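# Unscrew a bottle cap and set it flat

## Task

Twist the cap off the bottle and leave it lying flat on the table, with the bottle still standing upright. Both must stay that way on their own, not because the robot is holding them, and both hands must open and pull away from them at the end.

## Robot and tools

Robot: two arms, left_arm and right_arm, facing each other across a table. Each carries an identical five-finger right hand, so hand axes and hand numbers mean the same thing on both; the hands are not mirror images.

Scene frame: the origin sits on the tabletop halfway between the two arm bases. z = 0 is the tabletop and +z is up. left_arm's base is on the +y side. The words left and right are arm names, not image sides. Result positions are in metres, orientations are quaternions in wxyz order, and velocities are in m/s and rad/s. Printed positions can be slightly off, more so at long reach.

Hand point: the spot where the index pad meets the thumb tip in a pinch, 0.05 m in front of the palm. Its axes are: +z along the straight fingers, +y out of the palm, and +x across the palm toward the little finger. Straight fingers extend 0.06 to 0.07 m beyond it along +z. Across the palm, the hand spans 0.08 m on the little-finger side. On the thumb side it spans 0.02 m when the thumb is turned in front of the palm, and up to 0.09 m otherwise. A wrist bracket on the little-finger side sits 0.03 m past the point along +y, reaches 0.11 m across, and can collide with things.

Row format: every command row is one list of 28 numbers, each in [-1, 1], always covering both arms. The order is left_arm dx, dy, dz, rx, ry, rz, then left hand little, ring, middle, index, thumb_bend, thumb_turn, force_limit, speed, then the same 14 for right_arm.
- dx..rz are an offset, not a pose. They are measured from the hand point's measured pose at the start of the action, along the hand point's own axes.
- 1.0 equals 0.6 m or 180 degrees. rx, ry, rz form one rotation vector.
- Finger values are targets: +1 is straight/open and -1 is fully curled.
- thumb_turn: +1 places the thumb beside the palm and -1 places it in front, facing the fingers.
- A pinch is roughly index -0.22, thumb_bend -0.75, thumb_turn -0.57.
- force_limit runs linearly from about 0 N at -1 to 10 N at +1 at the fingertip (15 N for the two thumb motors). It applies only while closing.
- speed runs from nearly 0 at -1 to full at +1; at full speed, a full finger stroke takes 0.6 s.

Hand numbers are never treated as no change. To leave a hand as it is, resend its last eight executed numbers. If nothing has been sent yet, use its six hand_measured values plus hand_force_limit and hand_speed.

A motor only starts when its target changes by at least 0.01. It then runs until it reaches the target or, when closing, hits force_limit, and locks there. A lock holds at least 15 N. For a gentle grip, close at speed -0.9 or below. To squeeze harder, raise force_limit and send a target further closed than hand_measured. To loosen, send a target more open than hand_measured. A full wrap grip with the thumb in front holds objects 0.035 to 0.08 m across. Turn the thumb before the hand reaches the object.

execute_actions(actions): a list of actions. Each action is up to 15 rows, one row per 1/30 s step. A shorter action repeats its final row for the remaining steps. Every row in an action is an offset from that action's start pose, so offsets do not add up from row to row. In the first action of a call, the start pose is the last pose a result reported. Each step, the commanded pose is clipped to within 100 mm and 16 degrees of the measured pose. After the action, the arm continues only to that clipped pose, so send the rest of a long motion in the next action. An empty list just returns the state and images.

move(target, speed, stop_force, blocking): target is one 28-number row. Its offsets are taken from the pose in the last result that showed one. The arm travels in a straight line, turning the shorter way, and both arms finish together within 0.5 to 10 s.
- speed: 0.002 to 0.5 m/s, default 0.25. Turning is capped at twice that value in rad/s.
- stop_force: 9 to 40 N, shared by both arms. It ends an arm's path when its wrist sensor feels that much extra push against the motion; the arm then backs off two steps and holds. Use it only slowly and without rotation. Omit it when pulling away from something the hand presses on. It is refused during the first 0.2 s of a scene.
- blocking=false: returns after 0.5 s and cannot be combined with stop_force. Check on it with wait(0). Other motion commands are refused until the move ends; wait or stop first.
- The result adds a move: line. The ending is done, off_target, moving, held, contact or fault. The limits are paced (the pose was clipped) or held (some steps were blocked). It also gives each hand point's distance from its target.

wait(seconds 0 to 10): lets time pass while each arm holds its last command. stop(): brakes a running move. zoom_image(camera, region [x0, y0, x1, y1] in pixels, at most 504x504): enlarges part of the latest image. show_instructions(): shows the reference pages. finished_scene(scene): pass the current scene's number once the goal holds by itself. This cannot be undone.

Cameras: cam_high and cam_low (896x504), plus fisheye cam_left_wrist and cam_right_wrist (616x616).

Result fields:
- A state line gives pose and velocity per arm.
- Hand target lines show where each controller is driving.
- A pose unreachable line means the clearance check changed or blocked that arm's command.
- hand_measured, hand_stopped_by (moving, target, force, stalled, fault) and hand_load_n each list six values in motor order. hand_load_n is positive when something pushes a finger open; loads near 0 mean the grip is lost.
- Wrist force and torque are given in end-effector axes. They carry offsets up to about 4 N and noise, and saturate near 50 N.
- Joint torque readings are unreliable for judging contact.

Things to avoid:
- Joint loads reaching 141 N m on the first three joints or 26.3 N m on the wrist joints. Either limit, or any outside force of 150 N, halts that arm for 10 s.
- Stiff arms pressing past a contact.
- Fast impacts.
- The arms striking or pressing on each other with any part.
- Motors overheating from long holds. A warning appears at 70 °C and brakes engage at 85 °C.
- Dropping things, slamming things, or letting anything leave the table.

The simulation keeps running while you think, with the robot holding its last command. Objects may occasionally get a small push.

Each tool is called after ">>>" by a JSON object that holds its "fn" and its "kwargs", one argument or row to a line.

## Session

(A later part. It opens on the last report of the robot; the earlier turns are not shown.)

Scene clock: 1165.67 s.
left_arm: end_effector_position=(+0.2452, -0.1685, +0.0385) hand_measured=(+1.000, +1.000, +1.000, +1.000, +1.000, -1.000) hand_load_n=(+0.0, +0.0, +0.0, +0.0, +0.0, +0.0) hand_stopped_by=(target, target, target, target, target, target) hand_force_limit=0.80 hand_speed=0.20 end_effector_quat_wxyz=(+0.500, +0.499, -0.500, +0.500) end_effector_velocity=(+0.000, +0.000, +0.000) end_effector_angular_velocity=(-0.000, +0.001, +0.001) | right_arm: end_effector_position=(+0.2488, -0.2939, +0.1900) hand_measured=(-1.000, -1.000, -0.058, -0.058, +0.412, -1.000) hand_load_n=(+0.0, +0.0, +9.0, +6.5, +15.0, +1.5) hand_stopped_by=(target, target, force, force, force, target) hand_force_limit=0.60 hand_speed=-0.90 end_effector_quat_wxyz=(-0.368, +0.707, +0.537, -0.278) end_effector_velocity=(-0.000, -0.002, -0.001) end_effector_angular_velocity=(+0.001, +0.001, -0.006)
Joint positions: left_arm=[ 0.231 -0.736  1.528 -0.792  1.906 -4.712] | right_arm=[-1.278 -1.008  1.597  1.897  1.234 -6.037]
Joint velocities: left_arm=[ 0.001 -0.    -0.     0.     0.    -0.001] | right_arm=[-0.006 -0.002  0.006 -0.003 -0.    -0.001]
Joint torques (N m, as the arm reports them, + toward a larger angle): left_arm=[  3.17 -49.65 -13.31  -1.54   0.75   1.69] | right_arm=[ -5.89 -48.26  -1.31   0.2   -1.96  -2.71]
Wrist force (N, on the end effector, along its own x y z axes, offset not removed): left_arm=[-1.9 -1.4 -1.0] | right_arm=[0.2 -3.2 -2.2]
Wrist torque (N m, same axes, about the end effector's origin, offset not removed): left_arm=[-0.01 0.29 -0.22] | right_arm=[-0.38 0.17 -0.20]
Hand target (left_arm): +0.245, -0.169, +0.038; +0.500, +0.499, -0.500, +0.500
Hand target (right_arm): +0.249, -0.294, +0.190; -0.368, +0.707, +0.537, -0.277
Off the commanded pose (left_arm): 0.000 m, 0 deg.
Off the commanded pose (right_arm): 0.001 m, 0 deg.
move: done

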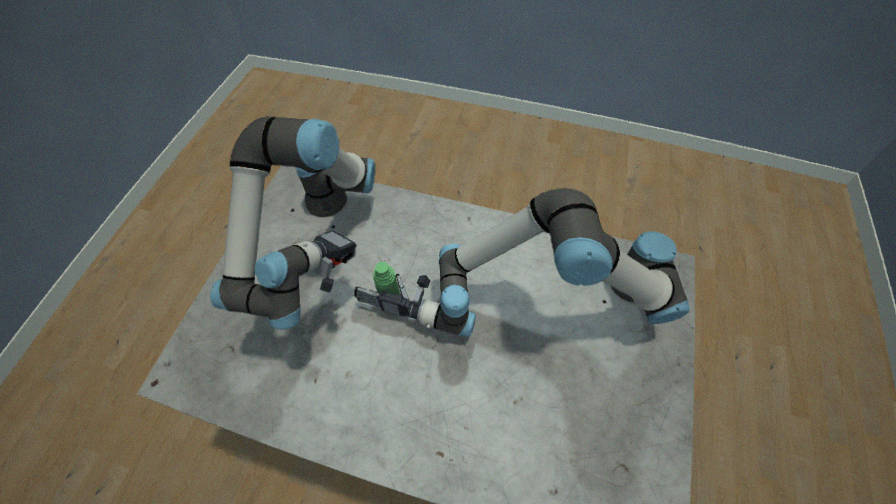

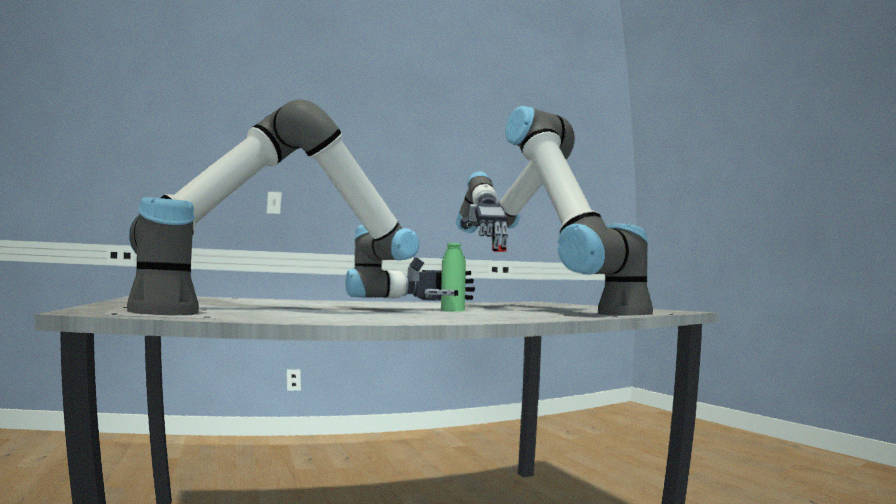

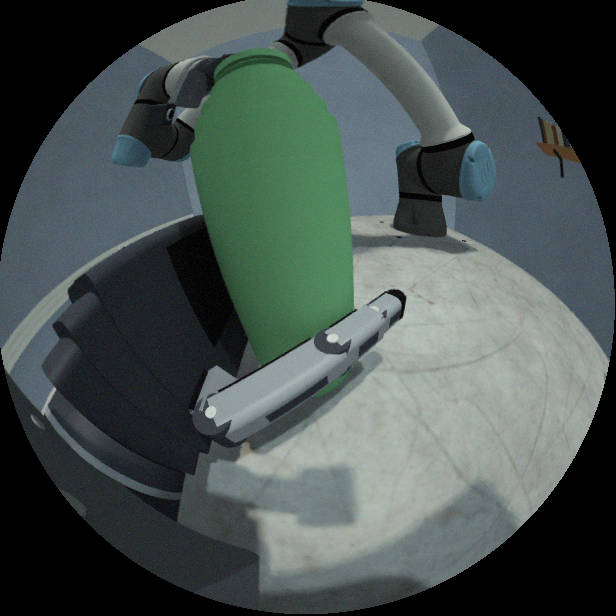

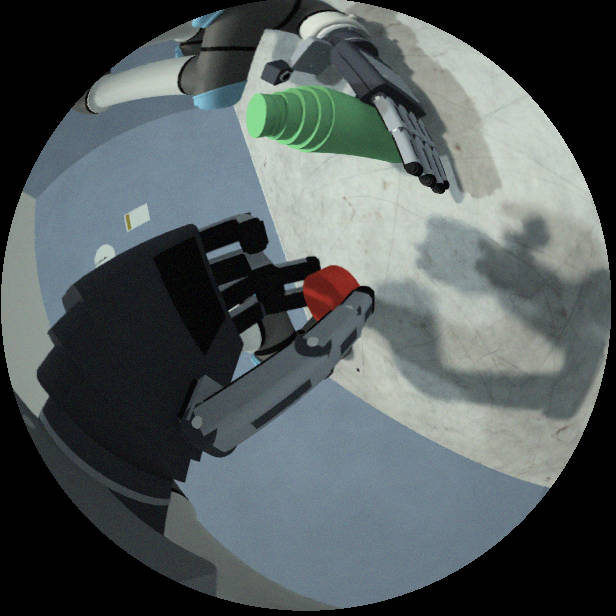

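>>> {"fn": "move", "kwargs": {
  "target": [0.06,-0.05,-0.3333,0,0,0,1,1,1,1,1,-1,0.8,0.2, -0.0898,0.22525,0.12582,0,0.09102,0.06373,-1,-1,-0.5,-0.6,-0.6,-1,0.6,-0.9],
  "speed": 0.18
}}

>>> {"fn": "zoom_image", "kwargs": {
  "camera": "cam_low",
  "region": [470, 260, 570, 330]
}}

Scene clock: 1229.13 s.
left_arm: end_effector_position=(+0.2754, +0.0313, +0.0743) hand_measured=(+1.000, +1.000, +1.000, +1.000, +1.000, -1.000) hand_load_n=(+0.0, +0.0, +0.0, +0.0, +0.0, +0.0) hand_stopped_by=(target, target, target, target, target, target) hand_force_limit=0.80 hand_speed=0.20 end_effector_quat_wxyz=(+0.500, +0.499, -0.500, +0.500) end_effector_velocity=(-0.001, +0.002, -0.000) end_effector_angular_velocity=(+0.001, +0.001, -0.001) | right_arm: end_effector_position=(+0.2497, -0.3501, +0.0360) hand_measured=(-1.000, -1.000, -0.058, -0.058, +0.412, -1.000) hand_load_n=(+0.0, +0.0, +9.0, +6.5, +15.0, +1.5) hand_stopped_by=(target, target, force, force, force, target) hand_force_limit=0.60 hand_speed=-0.90 end_effector_quat_wxyz=(-0.410, +0.789, +0.406, -0.209) end_effector_velocity=(+0.001, -0.000, -0.001) end_effector_angular_velocity=(-0.000, -0.001, -0.003)
Joint positions: left_arm=[ 0.448 -1.017  1.969 -0.953  2.123 -4.712] | right_arm=[-1.522 -0.833  1.811  1.482  1.152 -5.968]
Joint velocities: left_arm=[ 0.001 -0.003  0.005 -0.001  0.003 -0.   ] | right_arm=[-0.002  0.003 -0.    -0.003 -0.001  0.001]
Joint torques (N m, as the arm reports them, + toward a larger angle): left_arm=[ 12.93 -39.89  -6.31  -3.81   2.16  -2.15] | right_arm=[ -3.09 -28.42   5.66   0.1   -1.93   2.03]
Wrist force (N, on the end effector, along its own x y z axes, offset not removed): left_arm=[-1.8 -0.1 1.9] | right_arm=[-1.5 -3.3 -2.6]
Wrist torque (N m, same axes, about the end effector's origin, offset not removed): left_arm=[-0.06 0.22 -0.01] | right_arm=[-0.18 0.32 -0.25]
Hand target (left_arm): +0.275, +0.031, +0.074; +0.500, +0.499, -0.500, +0.500
Hand target (right_arm): +0.250, -0.350, +0.036; -0.411, +0.789, +0.406, -0.209
Off the commanded pose (left_arm): 0.000 m, 0 deg.
Off the commanded pose (right_arm): 0.000 m, 0 deg.
move: done

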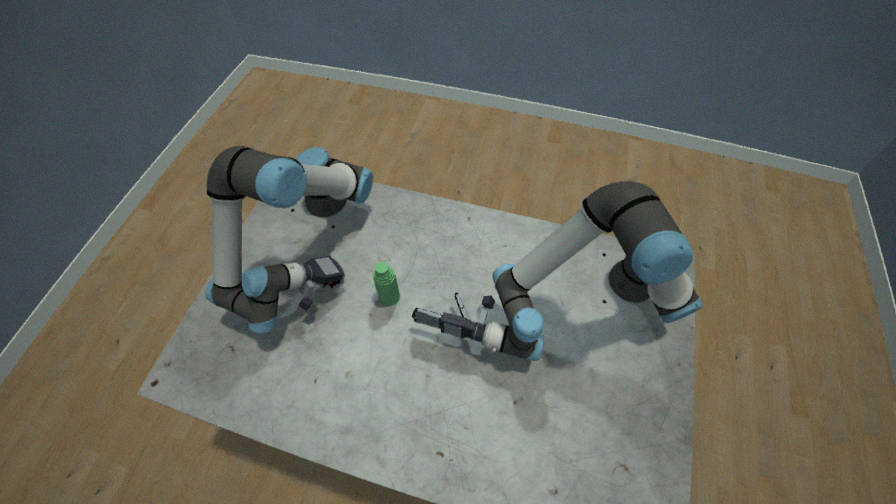

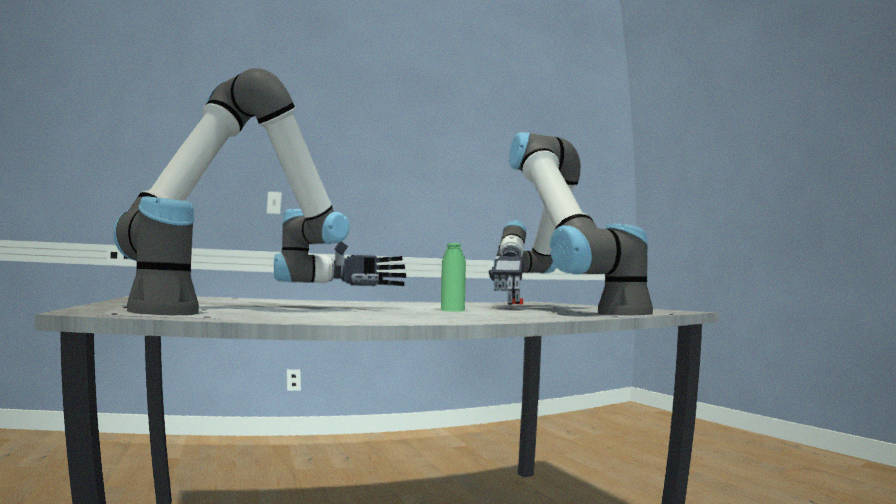

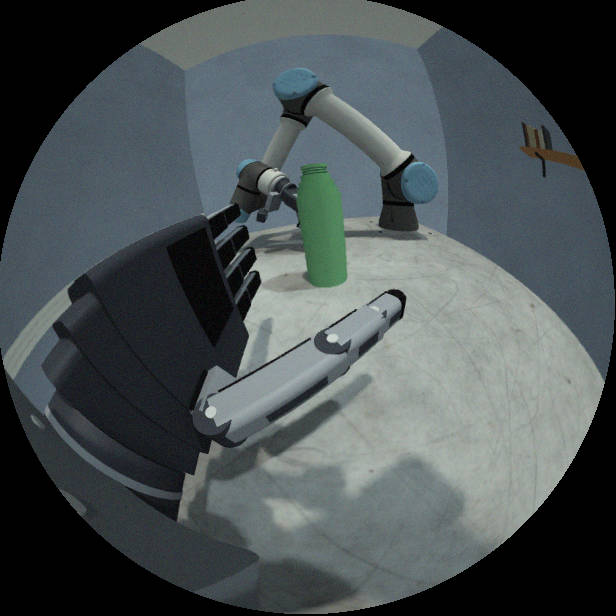

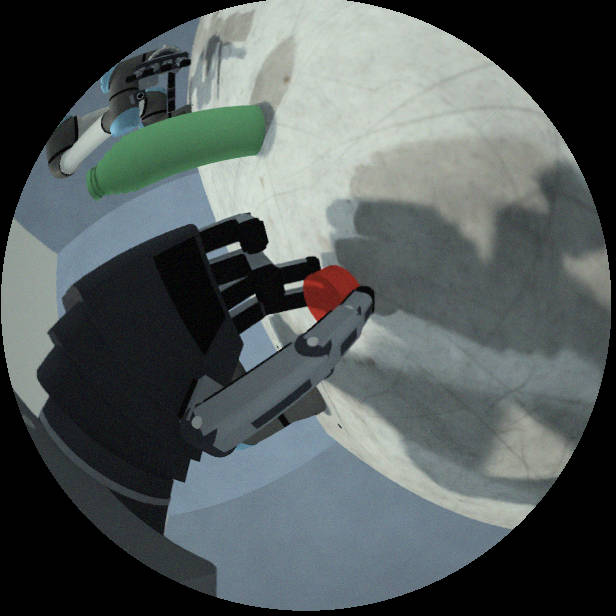

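Region (470, 260, 570, 330) of cam_low's 896x504 image, scaled by 5.040, with more detail than that image has; it fills the top 353 rows of this view, and the rest is white.

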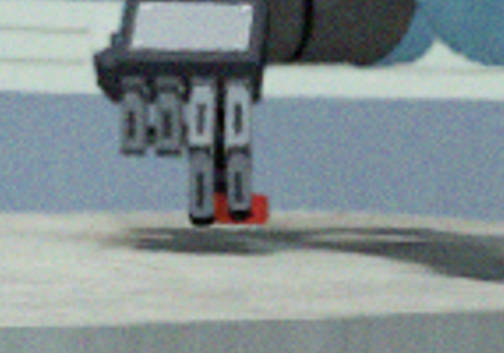

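>>> {"fn": "move", "kwargs": {
  "target": [0.08,0,-0.13,0,0,0,1,1,1,1,1,-1,0.8,0.2, 0,0.01229,0.0086,0,0,0,-1,-1,-0.5,-0.6,-0.6,-1,0.6,-0.9],
  "speed": 0.12
}}

>>> {"fn": "zoom_image", "kwargs": {
  "camera": "cam_low",
  "region": [490, 280, 540, 315]
}}

Scene clock: 1242.70 s.
left_arm: end_effector_position=(+0.2754, +0.1091, +0.1222) hand_measured=(+1.000, +1.000, +1.000, +1.000, +1.000, -1.000) hand_load_n=(+0.0, +0.0, +0.0, +0.0, +0.0, +0.0) hand_stopped_by=(target, target, target, target, target, target) hand_force_limit=0.80 hand_speed=0.20 end_effector_quat_wxyz=(+0.500, +0.499, -0.500, +0.500) end_effector_velocity=(+0.000, +0.002, +0.001) end_effector_angular_velocity=(+0.001, +0.000, +0.000) | right_arm: end_effector_position=(+0.2497, -0.3501, +0.0271) hand_measured=(-1.000, -1.000, -0.058, -0.058, +0.412, -1.000) hand_load_n=(+0.0, +0.0, +9.0, +6.5, +15.0, +1.5) hand_stopped_by=(target, target, force, force, force, target) hand_force_limit=0.60 hand_speed=-0.90 end_effector_quat_wxyz=(-0.411, +0.789, +0.406, -0.209) end_effector_velocity=(+0.000, -0.000, -0.000) end_effector_angular_velocity=(+0.001, -0.001, +0.001)
Joint positions: left_arm=[ 0.552 -1.197  2.091 -0.895  2.227 -4.713] | right_arm=[-1.522 -0.815  1.81   1.465  1.152 -5.968]
Joint velocities: left_arm=[ 0.003 -0.005  0.002  0.003  0.003  0.001] | right_arm=[-0.    -0.    -0.    -0.     0.    -0.002]
Joint torques (N m, as the arm reports them, + toward a larger angle): left_arm=[ 15.17 -33.01  -9.37   1.05   2.09  -0.62] | right_arm=[  7.06 -27.51 -22.89   0.14   1.17   1.07]
Wrist force (N, on the end effector, along its own x y z axes, offset not removed): left_arm=[-3.1 -2.7 0.6] | right_arm=[-0.9 -2.3 -2.0]
Wrist torque (N m, same axes, about the end effector's origin, offset not removed): left_arm=[-0.34 0.29 -0.25] | right_arm=[-0.06 0.32 -0.20]
Hand target (left_arm): +0.275, +0.109, +0.122; +0.500, +0.499, -0.500, +0.500
Hand target (right_arm): +0.250, -0.350, +0.027; -0.410, +0.789, +0.406, -0.209
Off the commanded pose (left_arm): 0.000 m, 0 deg.
Off the commanded pose (right_arm): 0.000 m, 0 deg.
move: done

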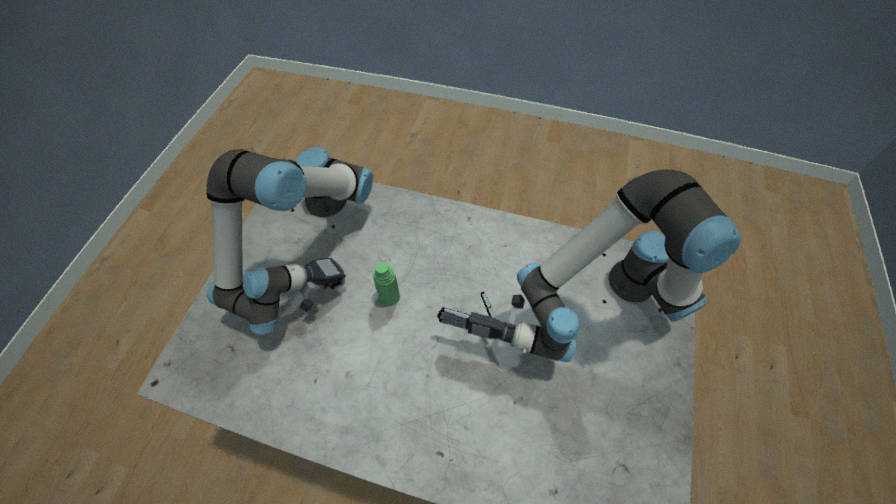

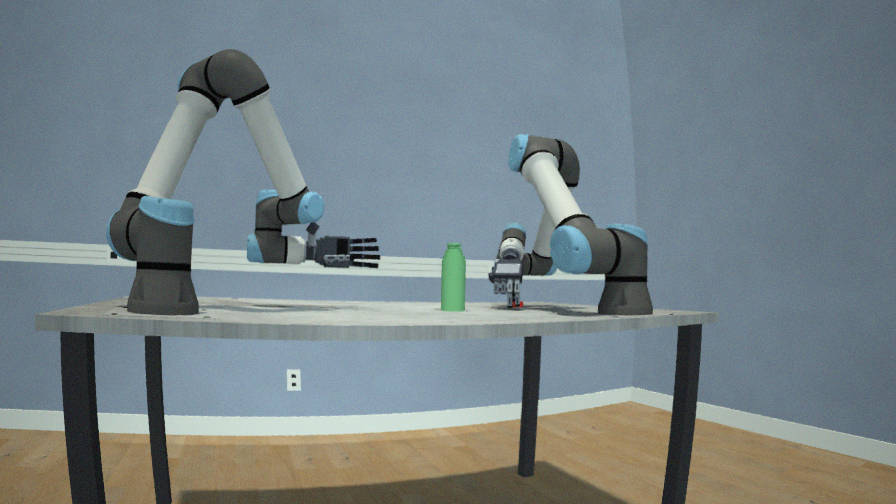

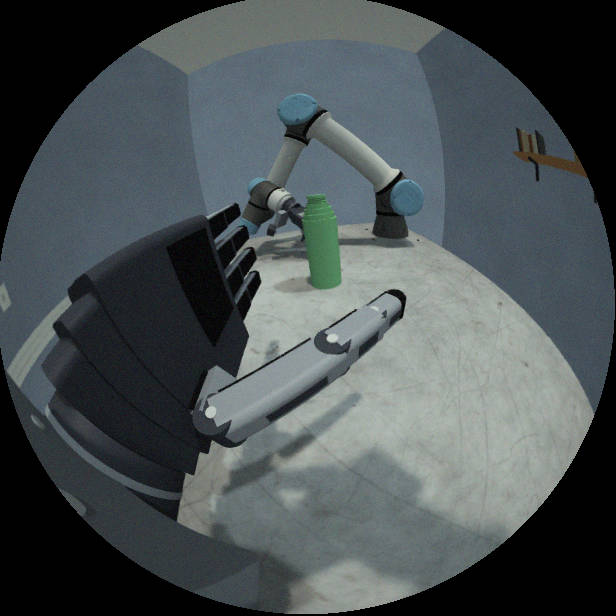

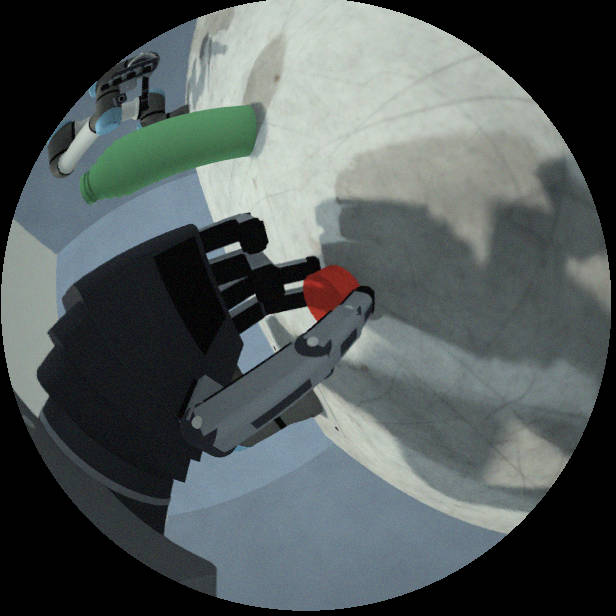

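Region (490, 280, 540, 315) of cam_low's 896x504 image, scaled by 10.080, with more detail than that image has; it fills the top 353 rows of this view, and the rest is white.

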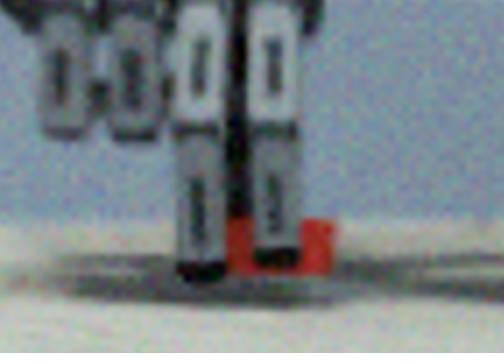

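>>> {"fn": "move", "kwargs": {
  "target": [0,0,0,0,0,0,1,1,1,1,1,-1,0.8,0.2, 0,0.02048,0.01434,0,0,0,-1,-1,-0.5,-0.6,-0.6,-1,0.6,-0.9],
  "speed": 0.004,
  "stop_force": 9
}}

>>> {"fn": "zoom_image", "kwargs": {
  "camera": "cam_low",
  "region": [490, 280, 540, 315]
}}

Scene clock: 1256.90 s.
left_arm: end_effector_position=(+0.2754, +0.1091, +0.1222) hand_measured=(+1.000, +1.000, +1.000, +1.000, +1.000, -1.000) hand_load_n=(+0.0, +0.0, +0.0, +0.0, +0.0, +0.0) hand_stopped_by=(target, target, target, target, target, target) hand_force_limit=0.80 hand_speed=0.20 end_effector_quat_wxyz=(+0.500, +0.499, -0.500, +0.500) end_effector_velocity=(+0.000, -0.000, -0.000) end_effector_angular_velocity=(-0.000, -0.002, +0.001) | right_arm: end_effector_position=(+0.2498, -0.3501, +0.0198) hand_measured=(-1.000, -1.000, -0.058, -0.058, +0.412, -1.000) hand_load_n=(+0.0, +0.0, +7.5, +6.0, +15.0, +1.5) hand_stopped_by=(target, target, force, force, force, target) hand_force_limit=0.60 hand_speed=-0.90 end_effector_quat_wxyz=(-0.410, +0.789, +0.406, -0.209) end_effector_velocity=(+0.000, -0.000, +0.001) end_effector_angular_velocity=(-0.002, -0.001, -0.000)
Joint positions: left_arm=[ 0.552 -1.197  2.091 -0.895  2.227 -4.713] | right_arm=[-1.522 -0.801  1.809  1.451  1.152 -5.968]
Joint velocities: left_arm=[ 0.     0.    -0.    -0.    -0.     0.002] | right_arm=[ 0.    -0.003 -0.     0.002  0.001  0.002]
Joint torques (N m, as the arm reports them, + toward a larger angle): left_arm=[-12.56 -19.65 -22.61  -3.89  -1.94  -1.86] | right_arm=[  6.84 -43.23 -20.2    0.02  -0.11  -1.38]
Wrist force (N, on the end effector, along its own x y z axes, offset not removed): left_arm=[-1.1 2.6 0.6] | right_arm=[1.2 -23.6 -13.8]
Wrist torque (N m, same axes, about the end effector's origin, offset not removed): left_arm=[0.28 0.23 0.05] | right_arm=[-0.21 0.13 -0.57]
Hand target (left_arm): +0.275, +0.109, +0.122; +0.500, +0.499, -0.500, +0.500
Hand target (right_arm): +0.250, -0.350, +0.020; -0.411, +0.789, +0.406, -0.210
Off the commanded pose (left_arm): 0.000 m, 0 deg.
Off the commanded pose (right_arm): 0.008 m, 0 deg.
move: contact (right_arm)

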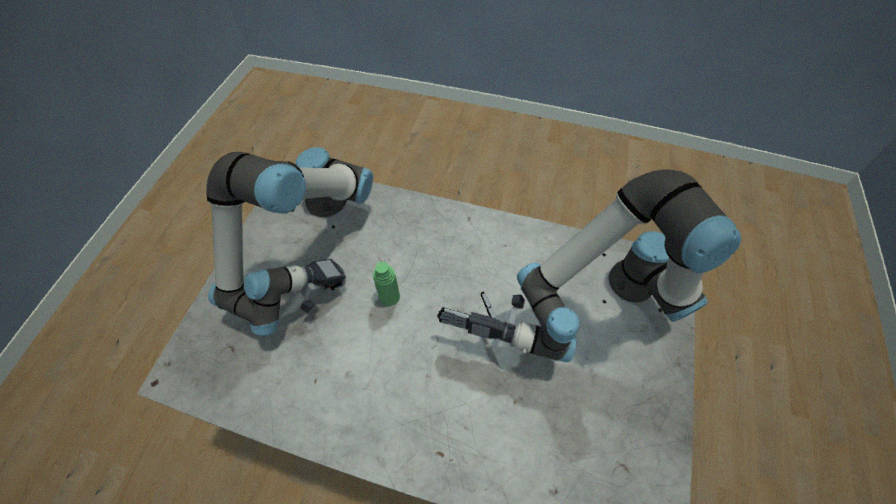

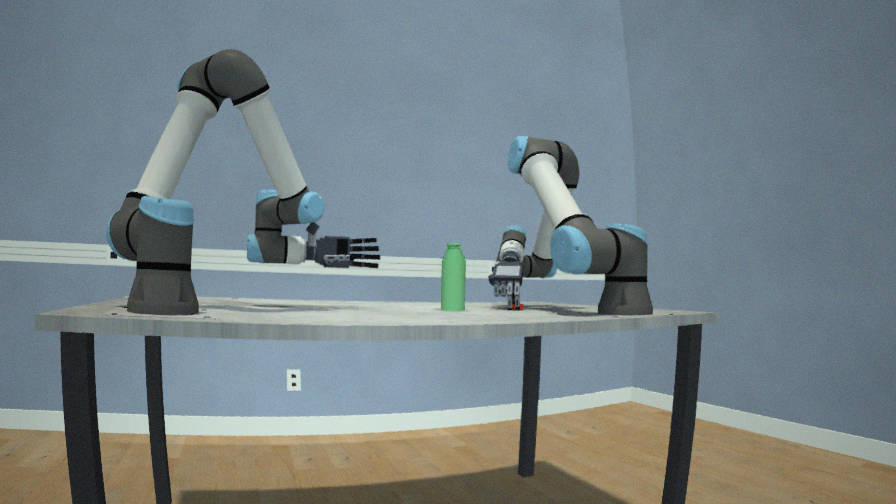

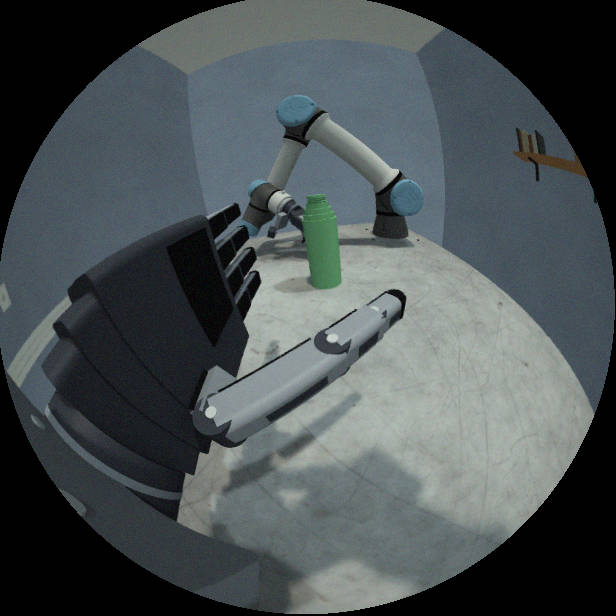

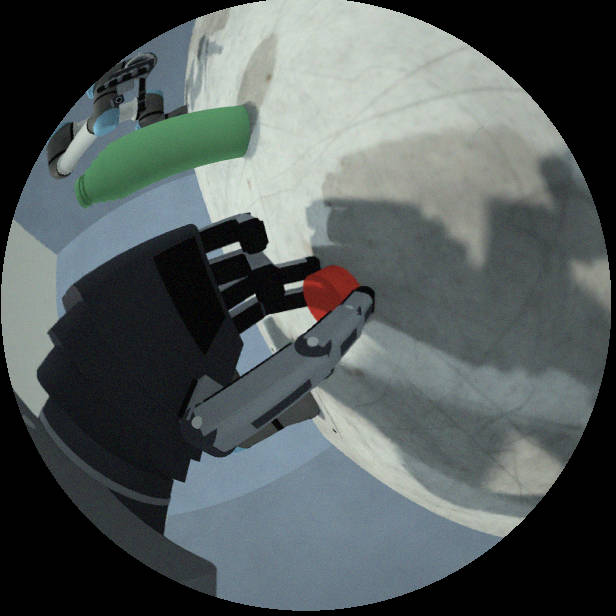

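Region (490, 280, 540, 315) of cam_low's 896x504 image, scaled by 10.080, with more detail than that image has; it fills the top 353 rows of this view, and the rest is white.

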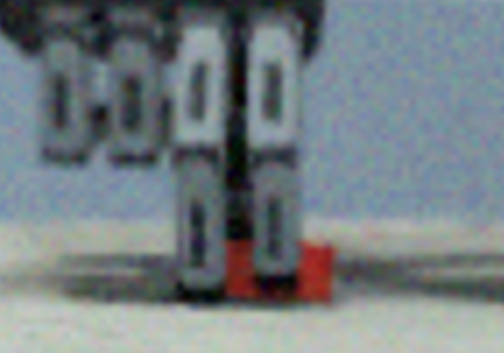

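>>> {"fn": "execute_actions", "kwargs": {
  "actions": [
    [[0,0,0,0,0,0,1,1,1,1,1,-1,0.8,0.2, 0,-0.00109,-0.00076,0,0,0,-1,-1,0.12,0.12,0.6,-1,0.6,-0.3]]
  ]
}}

>>> {"fn": "zoom_image", "kwargs": {
  "camera": "cam_low",
  "region": [490, 280, 540, 315]
}}

Scene clock: 1264.20 s.
left_arm: end_effector_position=(+0.2754, +0.1091, +0.1222) hand_measured=(+1.000, +1.000, +1.000, +1.000, +1.000, -1.000) hand_load_n=(+0.0, +0.0, +0.0, +0.0, +0.0, +0.0) hand_stopped_by=(target, target, target, target, target, target) hand_force_limit=0.80 hand_speed=0.20 end_effector_quat_wxyz=(+0.500, +0.499, -0.500, +0.500) end_effector_velocity=(+0.001, -0.001, +0.001) end_effector_angular_velocity=(-0.003, -0.003, -0.000) | right_arm: end_effector_position=(+0.2497, -0.3501, +0.0206) hand_measured=(-1.000, -1.000, -0.002, +0.120, +0.600, -1.000) hand_load_n=(+0.0, +0.0, -10.5, +0.0, +0.0, +0.0) hand_stopped_by=(target, target, stalled, target, target, target) hand_force_limit=0.60 hand_speed=-0.30 end_effector_quat_wxyz=(-0.410, +0.789, +0.406, -0.209) end_effector_velocity=(-0.000, -0.000, -0.000) end_effector_angular_velocity=(+0.000, +0.001, -0.000)
Joint positions: left_arm=[ 0.552 -1.197  2.091 -0.895  2.227 -4.713] | right_arm=[-1.522 -0.802  1.81   1.453  1.152 -5.968]
Joint velocities: left_arm=[-0.     0.    -0.002 -0.001 -0.     0.   ] | right_arm=[-0.  0.  0.  0. -0. -0.]
Joint torques (N m, as the arm reports them, + toward a larger angle): left_arm=[ -4.83 -28.46 -17.38  -2.97  -0.72   0.59] | right_arm=[  3.67 -45.21   7.38   2.69  -0.98  -1.46]
Wrist force (N, on the end effector, along its own x y z axes, offset not removed): left_arm=[-2.8 1.2 -0.7] | right_arm=[1.6 -12.4 -16.6]
Wrist torque (N m, same axes, about the end effector's origin, offset not removed): left_arm=[0.27 0.39 -0.03] | right_arm=[-0.29 0.23 -0.25]
Hand target (left_arm): +0.275, +0.109, +0.122; +0.500, +0.499, -0.500, +0.500
Hand target (right_arm): +0.250, -0.350, +0.021; -0.410, +0.789, +0.406, -0.209
Off the commanded pose (left_arm): 0.000 m, 0 deg.
Off the commanded pose (right_arm): 0.000 m, 0 deg.

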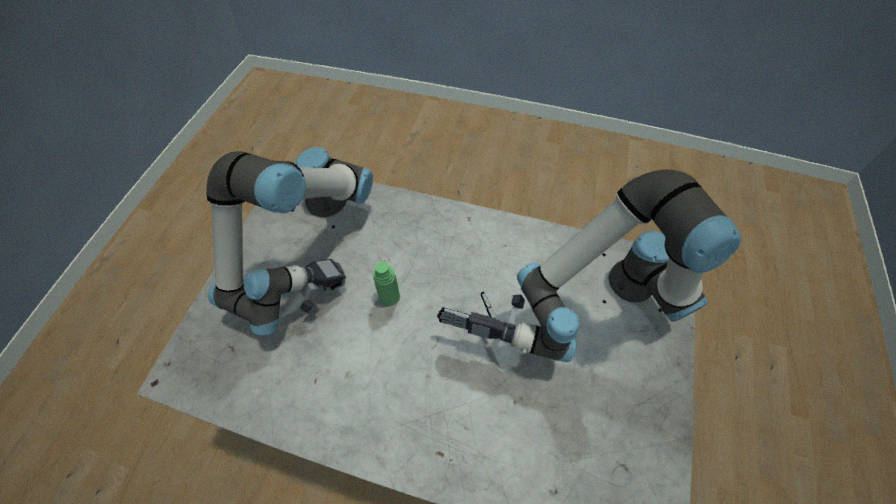

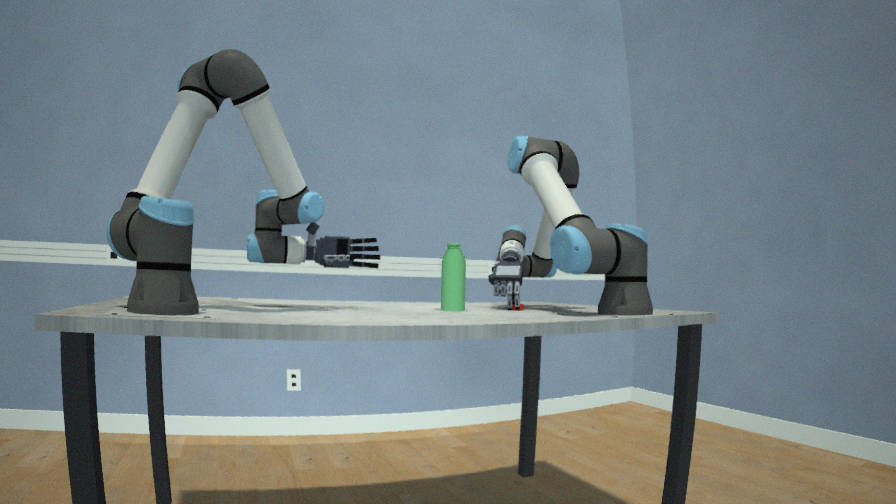

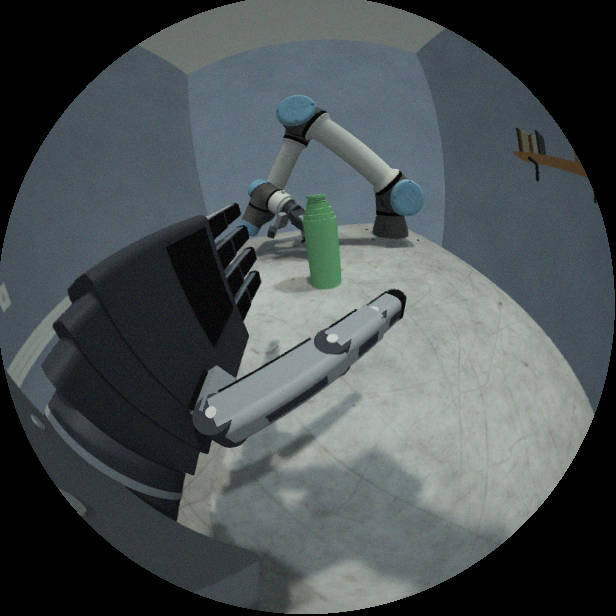

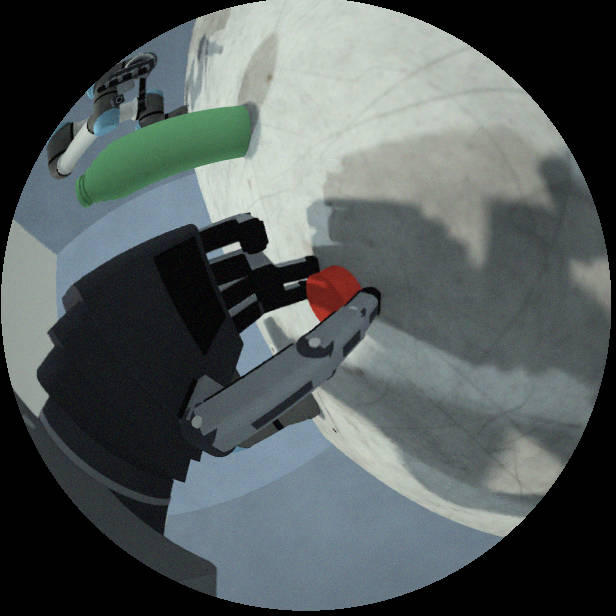

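Region (490, 280, 540, 315) of cam_low's 896x504 image, scaled by 10.080, with more detail than that image has; it fills the top 353 rows of this view, and the rest is white.

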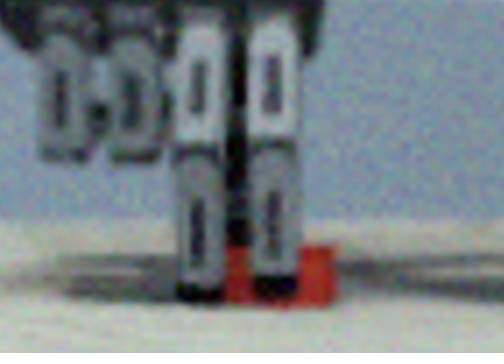

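>>> {"fn": "move", "kwargs": {
  "target": [0.05,0,-0.15,0,0,0,1,1,1,1,1,-1,0.8,0.2, 0,-0.2048,-0.1434,0,0,0,-1,-1,0.2,0.24,0.7,-1,0.6,-0.6],
  "speed": 0.2
}}

>>> {"fn": "zoom_image", "kwargs": {
  "camera": "cam_low",
  "region": [430, 200, 560, 320]
}}

>>> {"fn": "zoom_image", "kwargs": {
  "camera": "cam_high",
  "region": [270, 220, 430, 340]
}}

Scene clock: 1283.63 s.
left_arm: end_effector_position=(+0.2753, +0.1278, +0.1282) hand_measured=(+1.000, +1.000, +1.000, +1.000, +1.000, -1.000) hand_load_n=(+0.0, +0.0, +0.0, +0.0, +0.0, +0.0) hand_stopped_by=(target, target, target, target, target, target) hand_force_limit=0.80 hand_speed=0.20 end_effector_quat_wxyz=(+0.500, +0.499, -0.500, +0.500) end_effector_velocity=(+0.000, -0.000, +0.000) end_effector_angular_velocity=(-0.001, -0.002, +0.000) | right_arm: end_effector_position=(+0.2495, -0.3501, +0.1705) hand_measured=(-1.000, -1.000, +0.200, +0.240, +0.700, -1.000) hand_load_n=(+0.0, +0.0, +0.0, +0.0, +0.0, +0.0) hand_stopped_by=(target, target, target, target, target, target) hand_force_limit=0.60 hand_speed=-0.60 end_effector_quat_wxyz=(-0.410, +0.789, +0.406, -0.209) end_effector_velocity=(+0.000, -0.000, +0.002) end_effector_angular_velocity=(-0.001, +0.001, +0.000)
Joint positions: left_arm=[ 0.581 -1.229  2.117 -0.89   2.256 -4.713] | right_arm=[-1.522 -1.074  1.765  1.77   1.152 -5.968]
Joint velocities: left_arm=[ 0.     0.    -0.001 -0.     0.     0.001] | right_arm=[-0.    -0.003 -0.002  0.005  0.001  0.001]
Joint torques (N m, as the arm reports them, + toward a larger angle): left_arm=[-11.89 -18.77 -22.32  -3.7   -1.93   1.18] | right_arm=[ -4.93 -44.49 -28.25   5.01   1.19  -2.56]
Wrist force (N, on the end effector, along its own x y z axes, offset not removed): left_arm=[-2.9 -0.1 2.4] | right_arm=[-0.6 -5.3 -3.8]
Wrist torque (N m, same axes, about the end effector's origin, offset not removed): left_arm=[-0.36 0.42 -0.05] | right_arm=[-0.42 0.26 -0.21]
Hand target (left_arm): +0.275, +0.128, +0.128; +0.500, +0.499, -0.500, +0.500
Hand target (right_arm): +0.250, -0.350, +0.171; -0.410, +0.789, +0.406, -0.209
Off the commanded pose (left_arm): 0.075 m, 0 deg.
Off the commanded pose (right_arm): 0.000 m, 0 deg.
move: held (left_arm); limits=held; held on 30 of 40 steps (left_arm), including the last (left_arm)
pose unreachable (left arm): on one or more control steps of this call, first in action 0 (counted from 0), this arm could not follow its commanded pose, so it was not sent that pose on those steps. On the call's last step it was still not sent that pose. It may still have moved: this result reports where it is.
cause: the commanded pose would bring two parts of the arm too close to each other (joints 4 (wrist 1) to 6 (wrist 3) lie between them).

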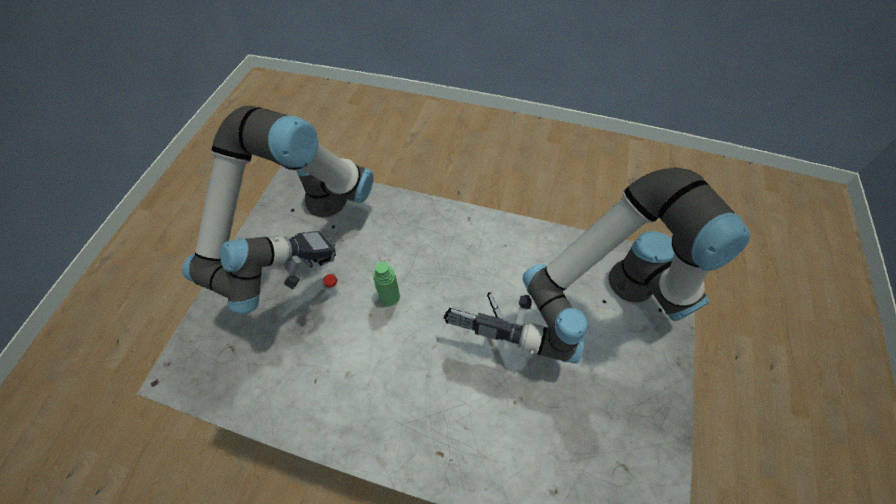

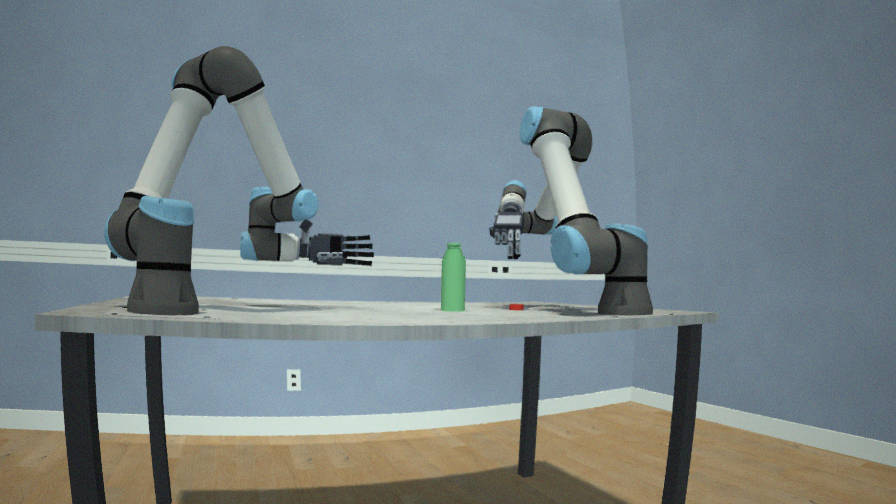

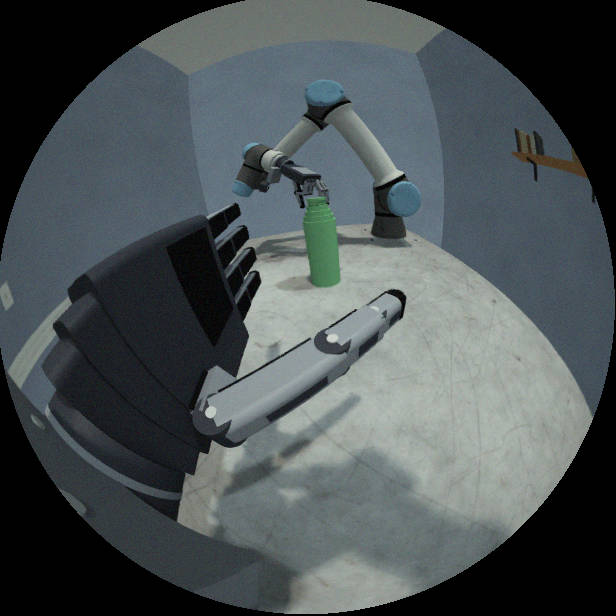

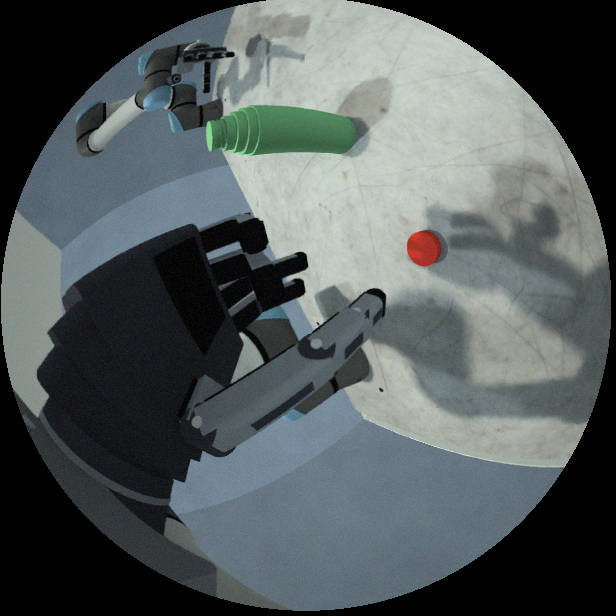

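Region (430, 200, 560, 320) of cam_low's 896x504 image, scaled by 3.877, with more detail than that image has; it fills the top 465 rows of this view, and the rest is white.

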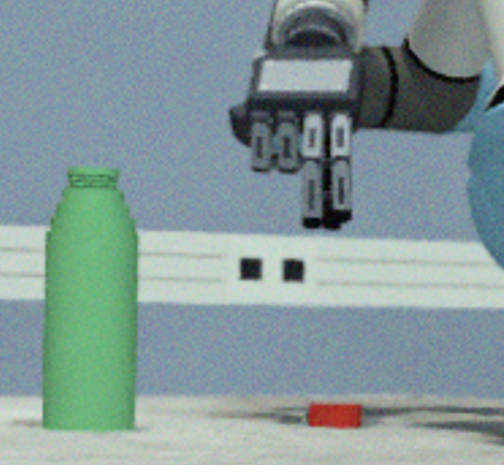

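Region (270, 220, 430, 340) of cam_high's 896x504 image, scaled by 3.150, with more detail than that image has; it fills the top 378 rows of this view, and the rest is white.

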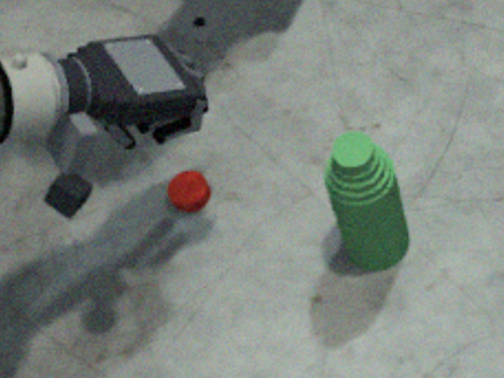

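The cap lies flat on the table, the bottle is upright, and both hands are clear, so I'm ending the scene.

>>> {"fn": "finished_scene", "kwargs": {
  "scene": 2
}}

The scene is finished: the task was done.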